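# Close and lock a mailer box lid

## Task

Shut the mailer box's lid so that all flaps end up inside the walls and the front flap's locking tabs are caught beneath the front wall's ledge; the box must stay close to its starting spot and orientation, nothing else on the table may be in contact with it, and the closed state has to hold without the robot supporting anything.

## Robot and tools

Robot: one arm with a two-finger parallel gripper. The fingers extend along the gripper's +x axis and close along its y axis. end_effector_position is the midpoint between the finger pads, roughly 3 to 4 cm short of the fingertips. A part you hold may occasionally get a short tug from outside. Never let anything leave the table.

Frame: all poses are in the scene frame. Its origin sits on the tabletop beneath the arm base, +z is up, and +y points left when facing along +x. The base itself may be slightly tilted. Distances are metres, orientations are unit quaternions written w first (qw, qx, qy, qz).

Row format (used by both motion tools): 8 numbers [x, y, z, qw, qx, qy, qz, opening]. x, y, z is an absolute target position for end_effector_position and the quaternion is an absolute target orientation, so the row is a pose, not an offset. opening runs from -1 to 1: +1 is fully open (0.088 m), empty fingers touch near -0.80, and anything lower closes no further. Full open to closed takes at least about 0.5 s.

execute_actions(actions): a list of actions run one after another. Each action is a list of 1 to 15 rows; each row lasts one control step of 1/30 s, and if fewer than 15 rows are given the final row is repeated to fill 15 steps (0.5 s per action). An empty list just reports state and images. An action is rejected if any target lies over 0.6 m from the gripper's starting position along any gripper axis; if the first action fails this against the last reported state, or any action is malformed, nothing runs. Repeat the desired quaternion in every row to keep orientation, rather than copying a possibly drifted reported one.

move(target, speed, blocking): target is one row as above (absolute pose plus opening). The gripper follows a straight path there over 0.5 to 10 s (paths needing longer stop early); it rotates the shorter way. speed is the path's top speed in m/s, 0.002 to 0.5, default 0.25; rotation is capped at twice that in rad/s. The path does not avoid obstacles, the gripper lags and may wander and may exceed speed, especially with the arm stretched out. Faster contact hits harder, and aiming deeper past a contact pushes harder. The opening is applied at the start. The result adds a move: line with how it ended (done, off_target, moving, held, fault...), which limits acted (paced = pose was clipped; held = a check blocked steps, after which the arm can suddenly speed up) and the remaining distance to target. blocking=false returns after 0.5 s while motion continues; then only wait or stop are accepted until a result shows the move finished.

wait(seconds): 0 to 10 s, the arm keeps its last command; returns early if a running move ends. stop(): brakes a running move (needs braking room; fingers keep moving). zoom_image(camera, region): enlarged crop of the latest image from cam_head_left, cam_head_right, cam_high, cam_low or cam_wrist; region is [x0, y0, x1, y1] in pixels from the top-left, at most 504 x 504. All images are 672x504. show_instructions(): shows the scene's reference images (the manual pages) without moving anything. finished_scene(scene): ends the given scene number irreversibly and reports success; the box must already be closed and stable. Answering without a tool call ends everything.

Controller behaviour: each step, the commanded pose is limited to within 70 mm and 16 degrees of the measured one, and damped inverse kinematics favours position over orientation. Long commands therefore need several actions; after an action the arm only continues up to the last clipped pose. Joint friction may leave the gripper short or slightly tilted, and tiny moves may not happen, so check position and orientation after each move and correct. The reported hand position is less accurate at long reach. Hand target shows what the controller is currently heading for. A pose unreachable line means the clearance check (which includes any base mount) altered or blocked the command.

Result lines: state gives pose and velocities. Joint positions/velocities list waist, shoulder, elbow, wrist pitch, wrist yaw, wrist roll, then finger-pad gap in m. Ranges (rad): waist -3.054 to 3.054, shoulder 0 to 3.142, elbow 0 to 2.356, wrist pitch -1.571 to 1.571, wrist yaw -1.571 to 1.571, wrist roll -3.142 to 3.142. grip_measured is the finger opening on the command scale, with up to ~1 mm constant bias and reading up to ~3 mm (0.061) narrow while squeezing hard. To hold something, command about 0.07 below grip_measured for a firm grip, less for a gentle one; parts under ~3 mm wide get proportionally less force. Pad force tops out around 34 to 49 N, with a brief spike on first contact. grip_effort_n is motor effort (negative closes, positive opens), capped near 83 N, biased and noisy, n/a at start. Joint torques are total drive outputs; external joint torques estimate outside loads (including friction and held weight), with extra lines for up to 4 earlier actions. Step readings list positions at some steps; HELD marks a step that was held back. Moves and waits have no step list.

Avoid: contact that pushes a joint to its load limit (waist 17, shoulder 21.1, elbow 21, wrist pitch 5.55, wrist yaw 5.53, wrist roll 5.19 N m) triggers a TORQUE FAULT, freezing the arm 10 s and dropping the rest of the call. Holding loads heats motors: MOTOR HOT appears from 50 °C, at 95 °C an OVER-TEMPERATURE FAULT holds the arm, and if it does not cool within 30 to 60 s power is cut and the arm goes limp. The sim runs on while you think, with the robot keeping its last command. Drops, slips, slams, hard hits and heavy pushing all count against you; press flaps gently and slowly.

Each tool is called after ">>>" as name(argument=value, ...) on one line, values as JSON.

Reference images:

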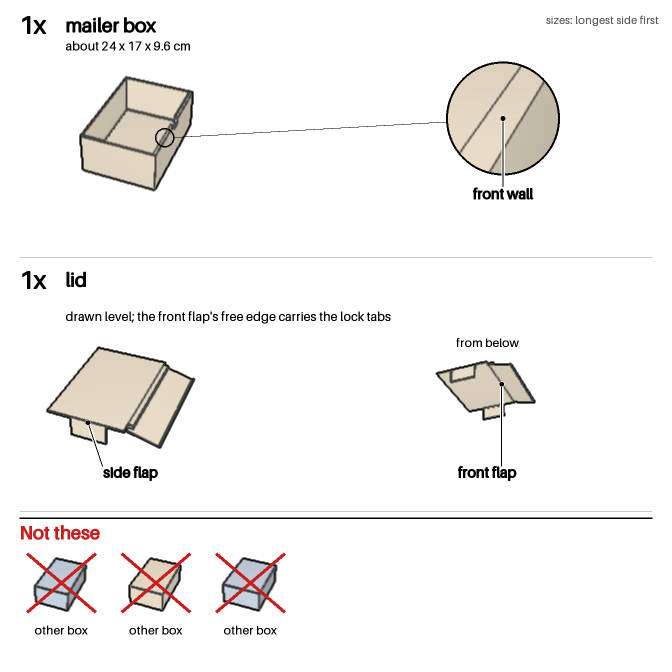

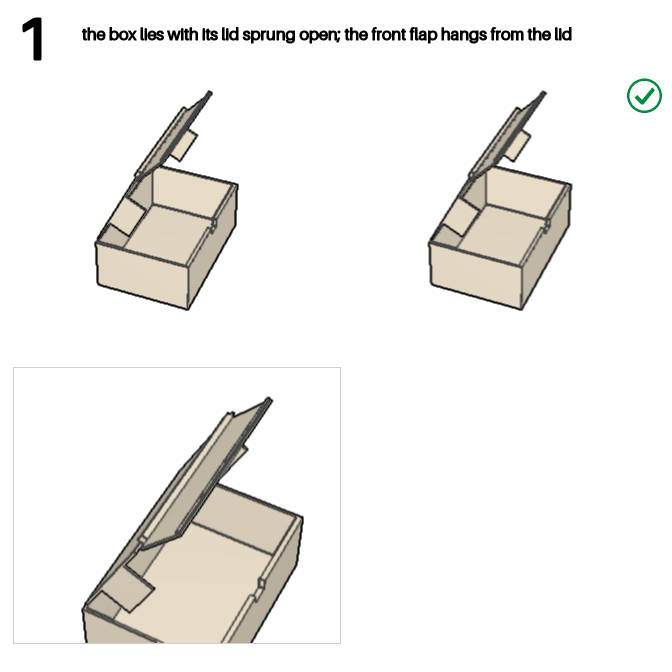

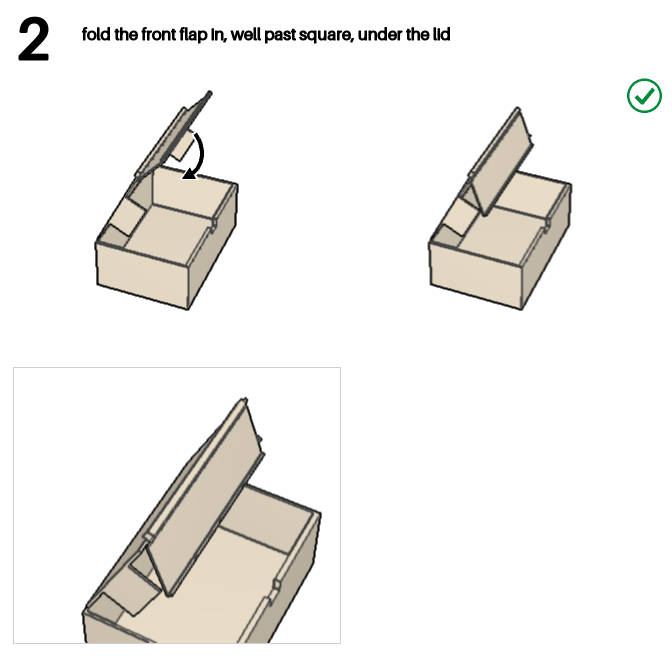

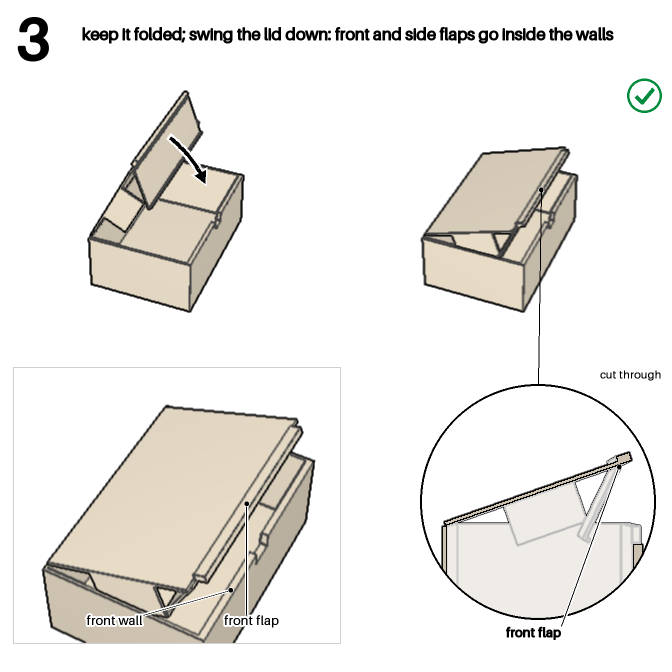

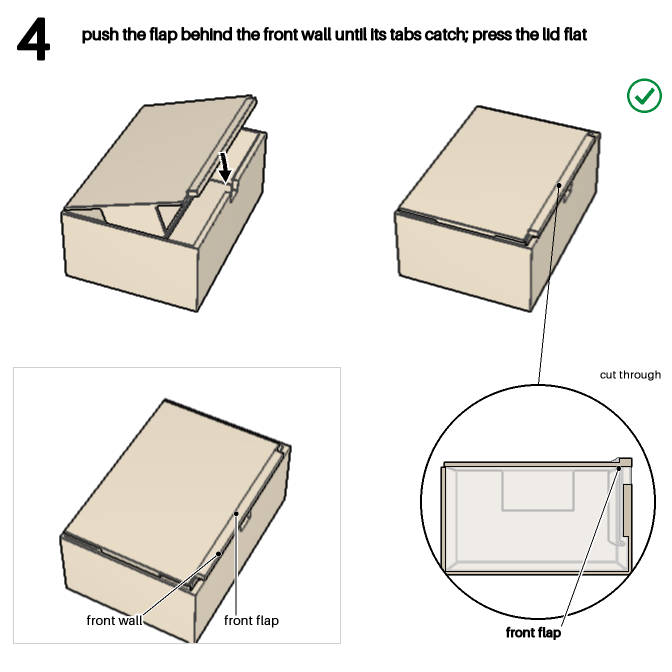

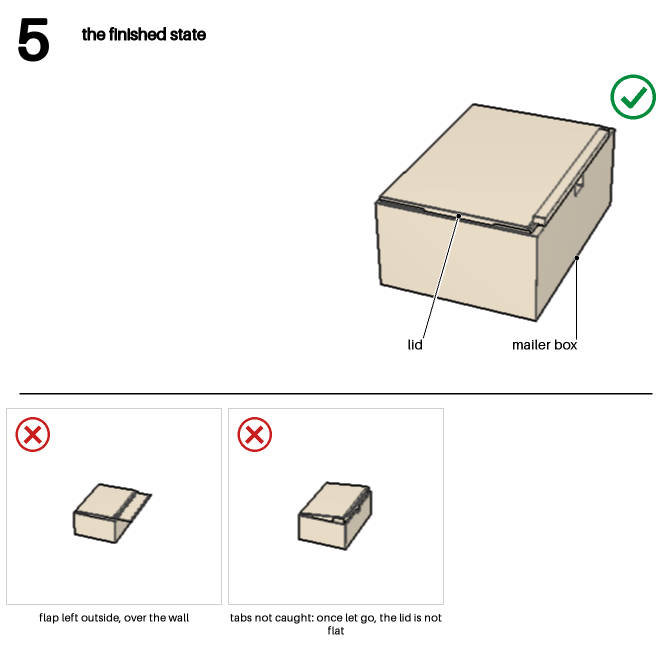

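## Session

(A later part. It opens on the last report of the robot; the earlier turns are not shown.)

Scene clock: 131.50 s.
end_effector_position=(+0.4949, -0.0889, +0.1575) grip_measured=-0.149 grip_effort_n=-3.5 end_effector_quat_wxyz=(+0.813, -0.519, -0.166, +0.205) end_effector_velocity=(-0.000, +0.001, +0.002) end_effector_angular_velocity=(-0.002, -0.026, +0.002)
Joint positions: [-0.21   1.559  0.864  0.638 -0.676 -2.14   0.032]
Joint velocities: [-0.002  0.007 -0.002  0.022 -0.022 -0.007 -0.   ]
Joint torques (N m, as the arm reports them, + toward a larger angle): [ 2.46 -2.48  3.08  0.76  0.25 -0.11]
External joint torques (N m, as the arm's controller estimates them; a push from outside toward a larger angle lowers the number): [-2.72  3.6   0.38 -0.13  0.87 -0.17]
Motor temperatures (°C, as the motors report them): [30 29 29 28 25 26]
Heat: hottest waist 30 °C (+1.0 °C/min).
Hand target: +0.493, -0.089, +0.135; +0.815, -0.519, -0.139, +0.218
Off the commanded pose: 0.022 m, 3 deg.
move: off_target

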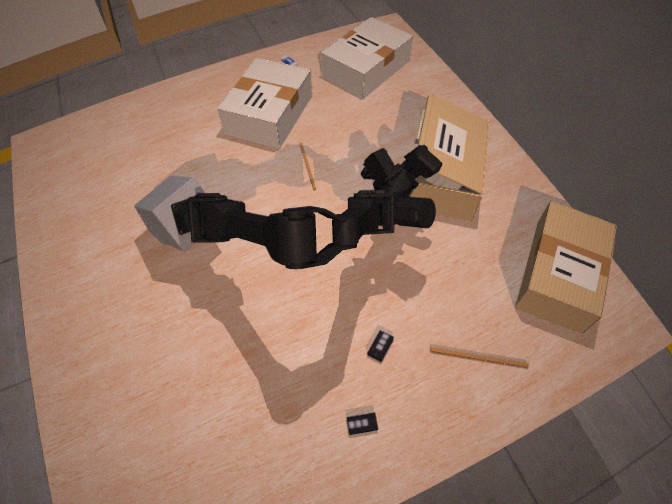

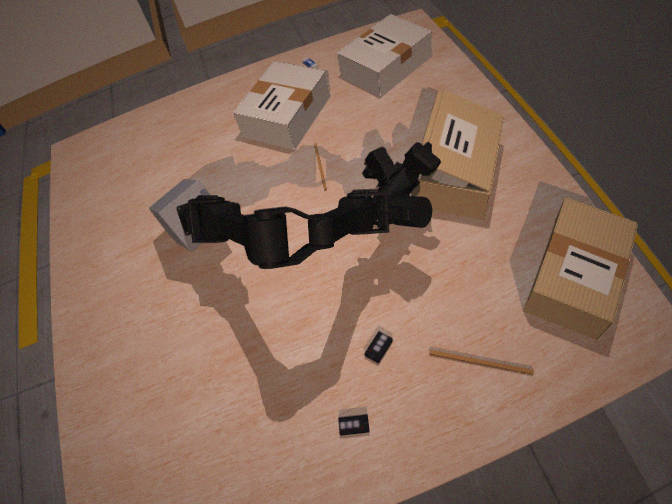

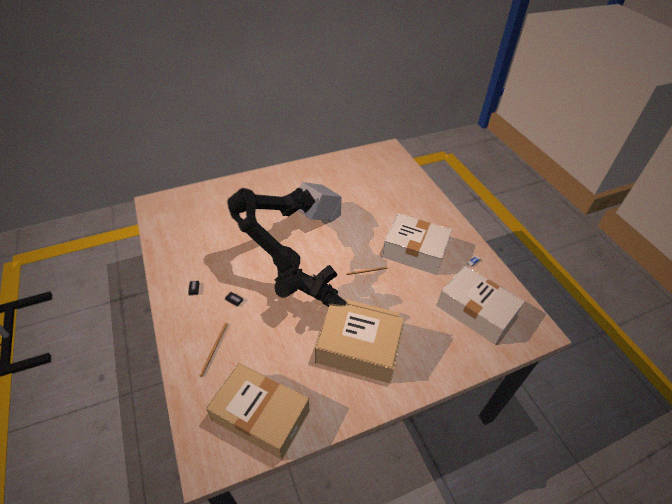

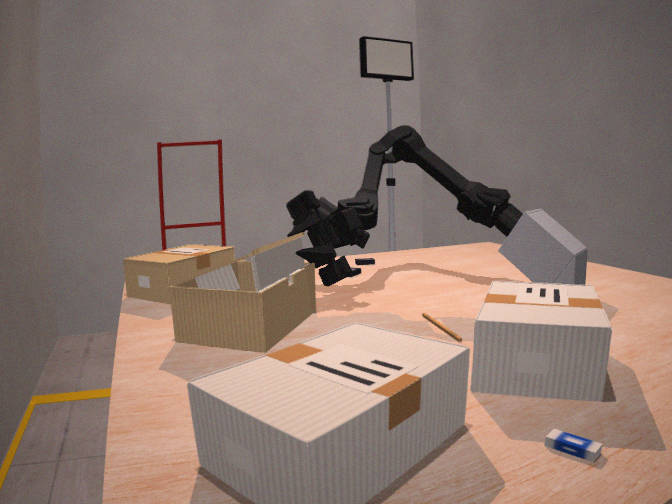

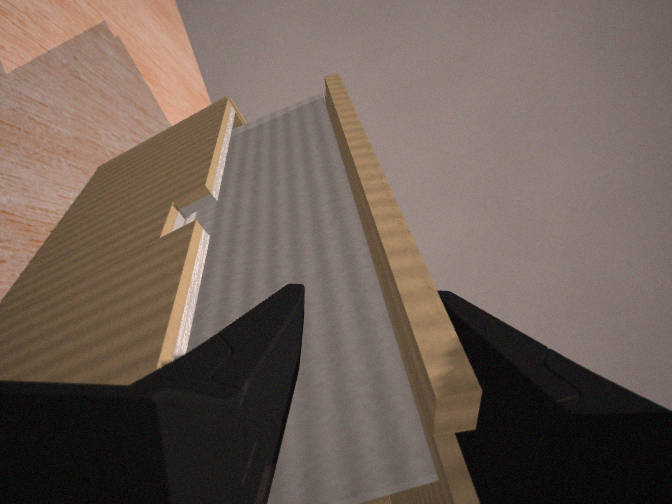

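>>> move(target=[0.484,-0.07,0.15,0.933,-0.25,-0.067,0.25,0.15], speed=0.15)

>>> move(target=[0.488,-0.074,0.155,0.966,0,0,0.259,0.15], speed=0.15)

>>> move(target=[0.484,-0.068,0.1,0.966,0,0,0.259,0.15], speed=0.03)

Scene clock: 140.80 s.
end_effector_position=(+0.4860, -0.0728, +0.1525) grip_measured=+0.148 grip_effort_n=17.0 end_effector_quat_wxyz=(+0.932, -0.255, -0.072, +0.247) end_effector_velocity=(-0.001, -0.003, -0.006) end_effector_angular_velocity=(+0.009, +0.037, -0.011)
Joint positions: [-0.175  1.555  0.798  0.682 -0.595 -1.534  0.046]
Joint velocities: [-0.007 -0.002 -0.002 -0.007  0.022  0.022 -0.   ]
Joint torques (N m, as the arm reports them, + toward a larger angle): [ 5.46 -4.65  2.09  1.01 -0.48  0.21]
External joint torques (N m, as the arm's controller estimates them; a push from outside toward a larger angle lowers the number): [ 0.37  1.08 -0.48  0.1   0.14  0.18]
Motor temperatures (°C, as the motors report them): [30 29 29 28 25 26]
Heat: hottest waist 30 °C (+1.0 °C/min).
Hand target: +0.484, -0.070, +0.150; +0.933, -0.250, -0.067, +0.250
Off the commanded pose: 0.004 m, 1 deg.
move: done

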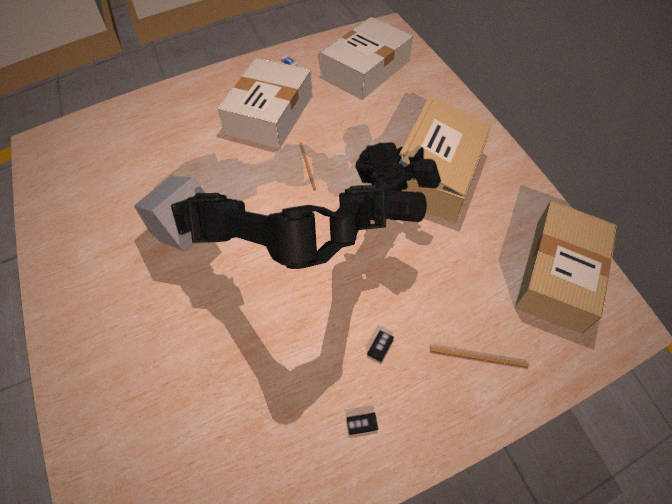

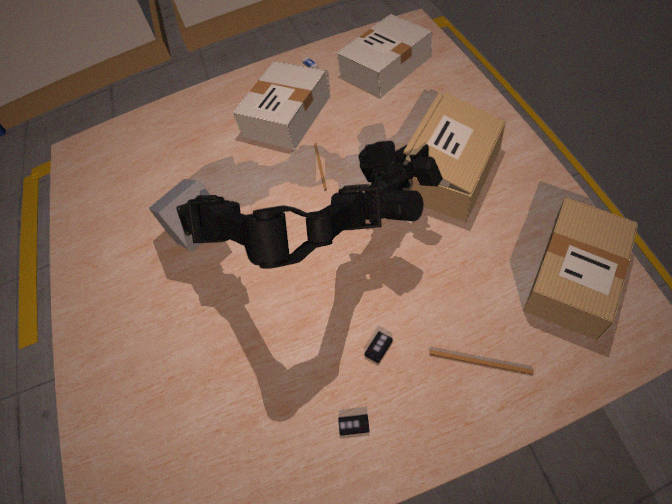

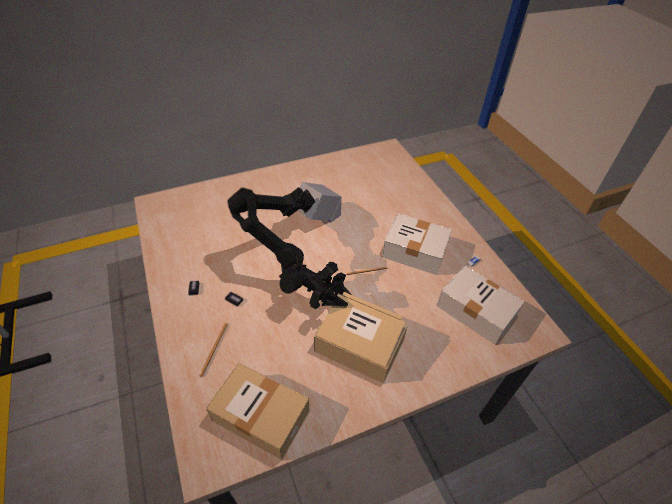

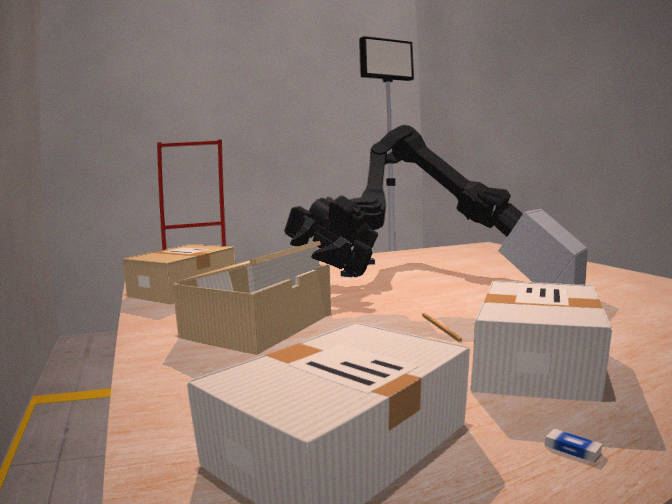

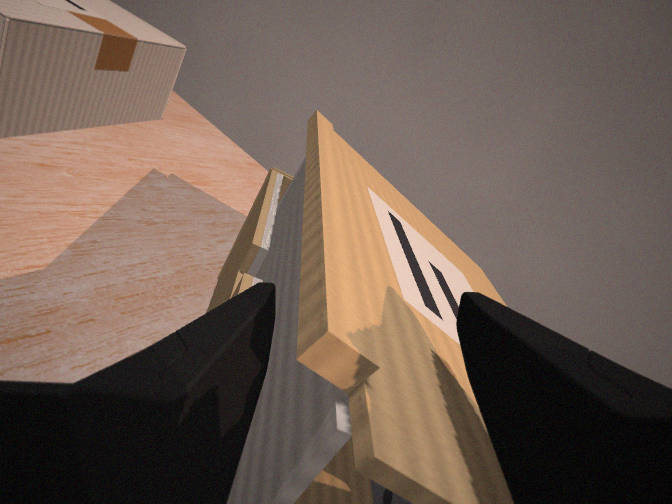

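Scene clock: 143.00 s.
end_effector_position=(+0.4876, -0.0714, +0.1552) grip_measured=+0.149 grip_effort_n=12.3 end_effector_quat_wxyz=(+0.965, -0.002, -0.003, +0.262) end_effector_velocity=(-0.001, +0.001, -0.001) end_effector_angular_velocity=(+0.031, +0.027, +0.003)
Joint positions: [-0.166  1.551  0.81   0.655 -0.588 -1.009  0.046]
Joint velocities: [ 0.002 -0.002 -0.002 -0.007  0.007  0.037 -0.   ]
Joint torques (N m, as the arm reports them, + toward a larger angle): [ 5.23 -5.4   3.46  0.65 -0.46  0.16]
External joint torques (N m, as the arm's controller estimates them; a push from outside toward a larger angle lowers the number): [-0.01  0.37  0.83 -0.28  0.18  0.16]
Motor temperatures (°C, as the motors report them): [30 29 29 28 25 26]
Heat: hottest waist 30 °C (+1.0 °C/min).
Hand target: +0.488, -0.074, +0.155; +0.966, +0.000, +0.000, +0.259
Off the commanded pose: 0.003 m, 1 deg.
move: done

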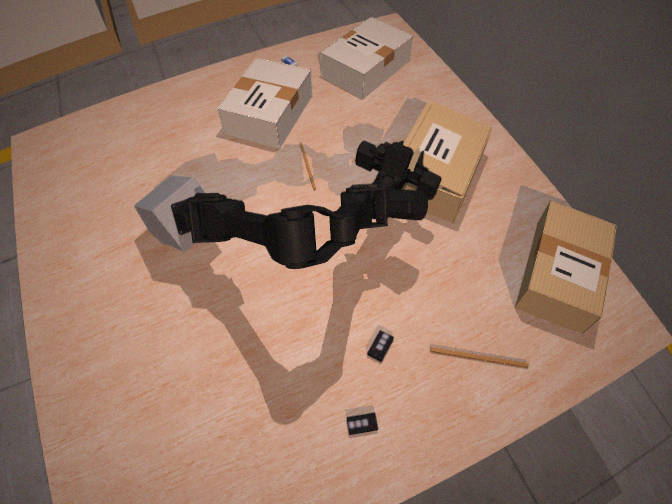

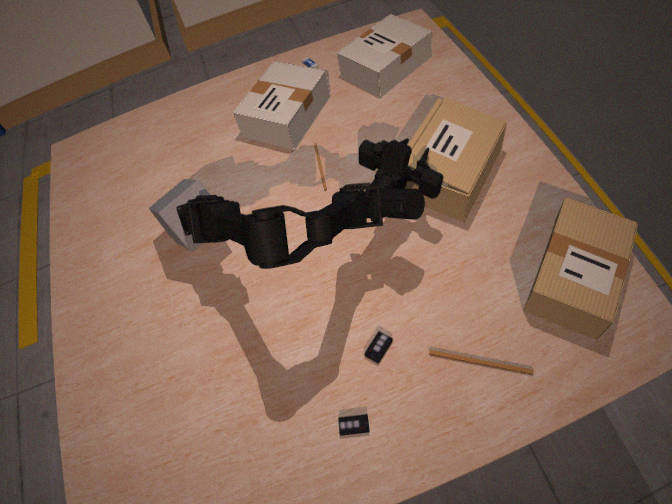

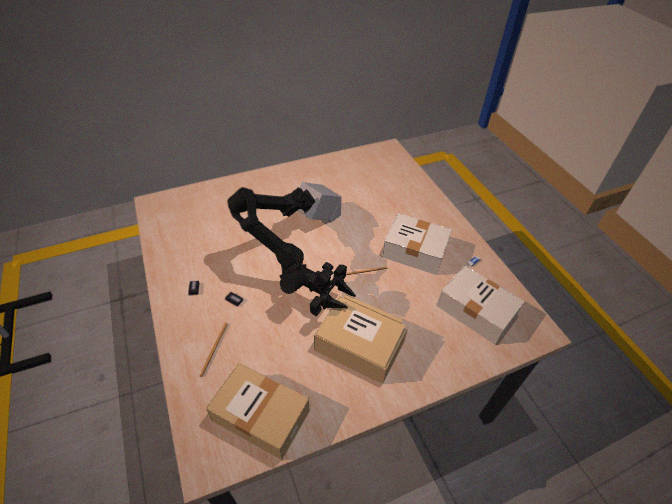

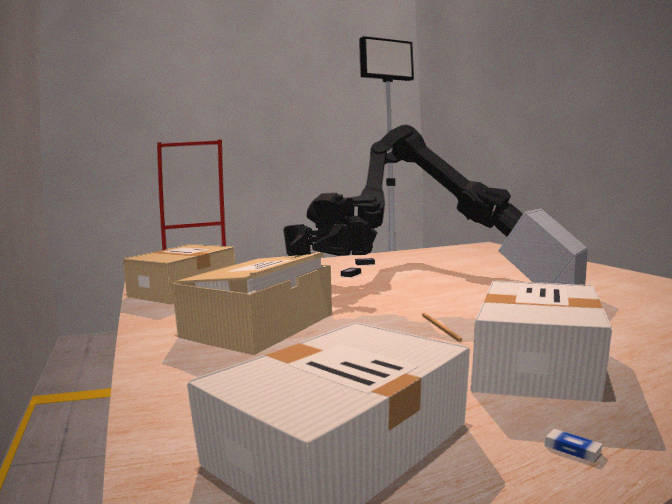

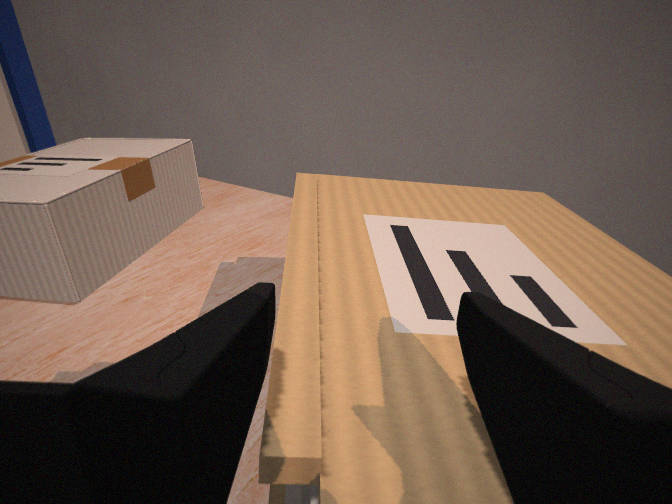

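Scene clock: 145.07 s.
end_effector_position=(+0.4882, -0.0699, +0.1363) grip_measured=+0.149 grip_effort_n=12.3 end_effector_quat_wxyz=(+0.964, -0.012, -0.054, +0.261) end_effector_velocity=(-0.003, +0.003, -0.003) end_effector_angular_velocity=(+0.005, -0.003, +0.019)
Joint positions: [-0.234  1.663  0.816  0.82  -0.734 -1.022  0.046]
Joint velocities: [-0.007  0.007 -0.002 -0.007 -0.022 -0.007 -0.   ]
Joint torques (N m, as the arm reports them, + toward a larger angle): [ 1.35 -1.05  1.5  -0.02  0.98  0.33]
External joint torques (N m, as the arm's controller estimates them; a push from outside toward a larger angle lowers the number): [-3.99  5.09 -0.64 -0.96  1.59  0.32]
Motor temperatures (°C, as the motors report them): [30 29 29 28 25 26]
Heat: hottest waist 30 °C (+1.0 °C/min).
Hand target: +0.482, -0.068, +0.101; +0.966, +0.000, -0.000, +0.259
Off the commanded pose: 0.037 m, 6 deg.
move: off_target

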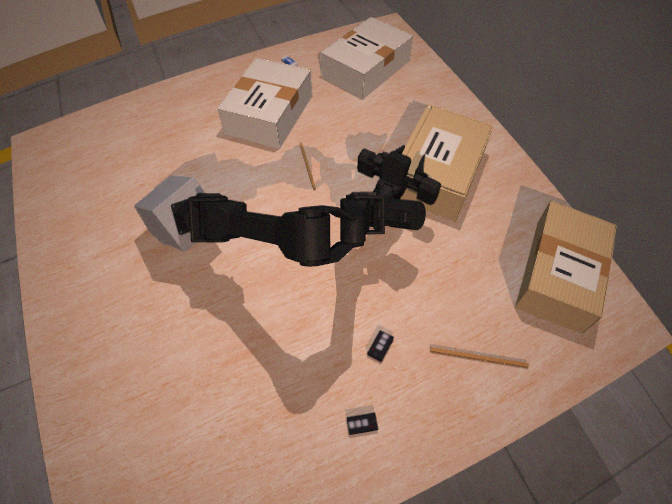

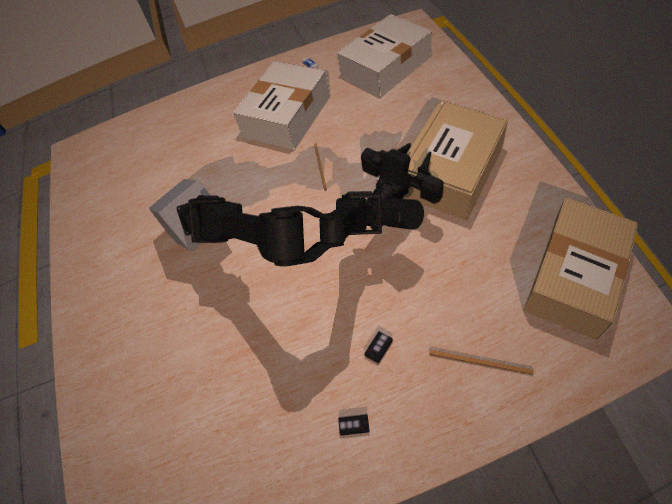

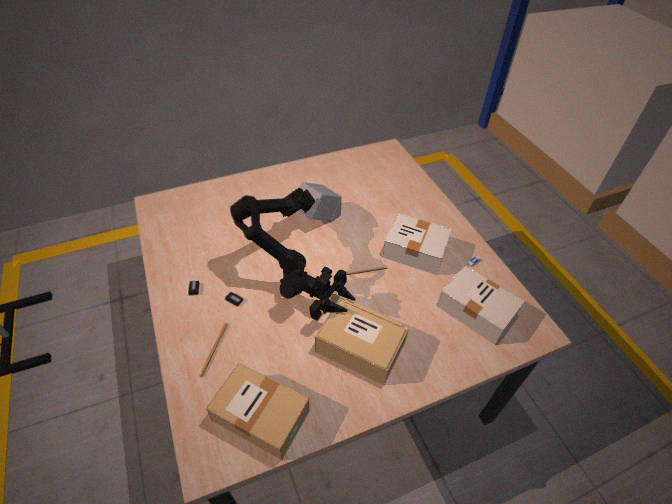

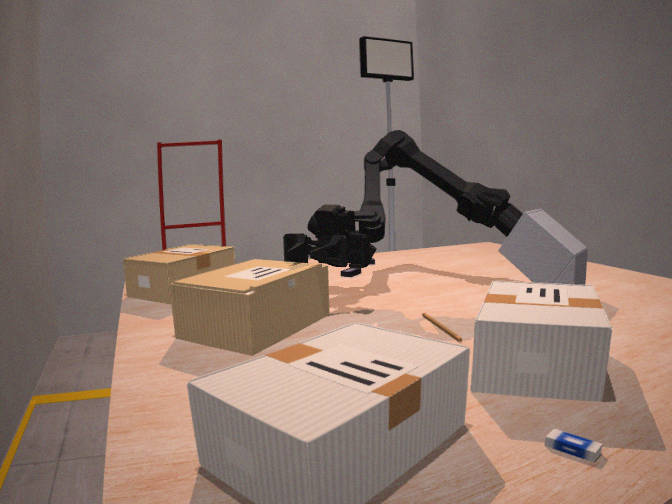

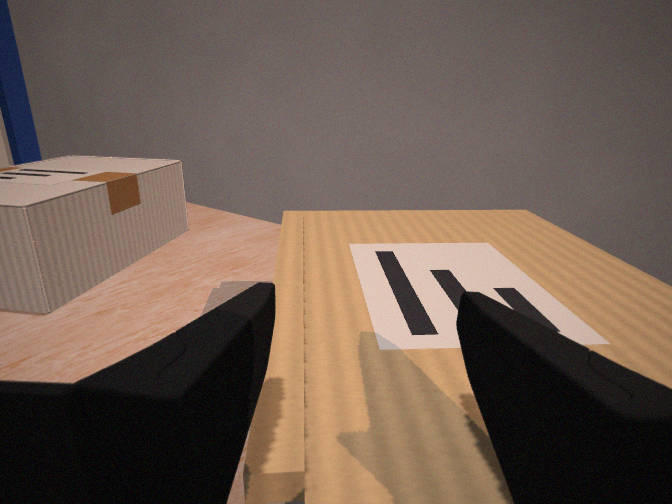

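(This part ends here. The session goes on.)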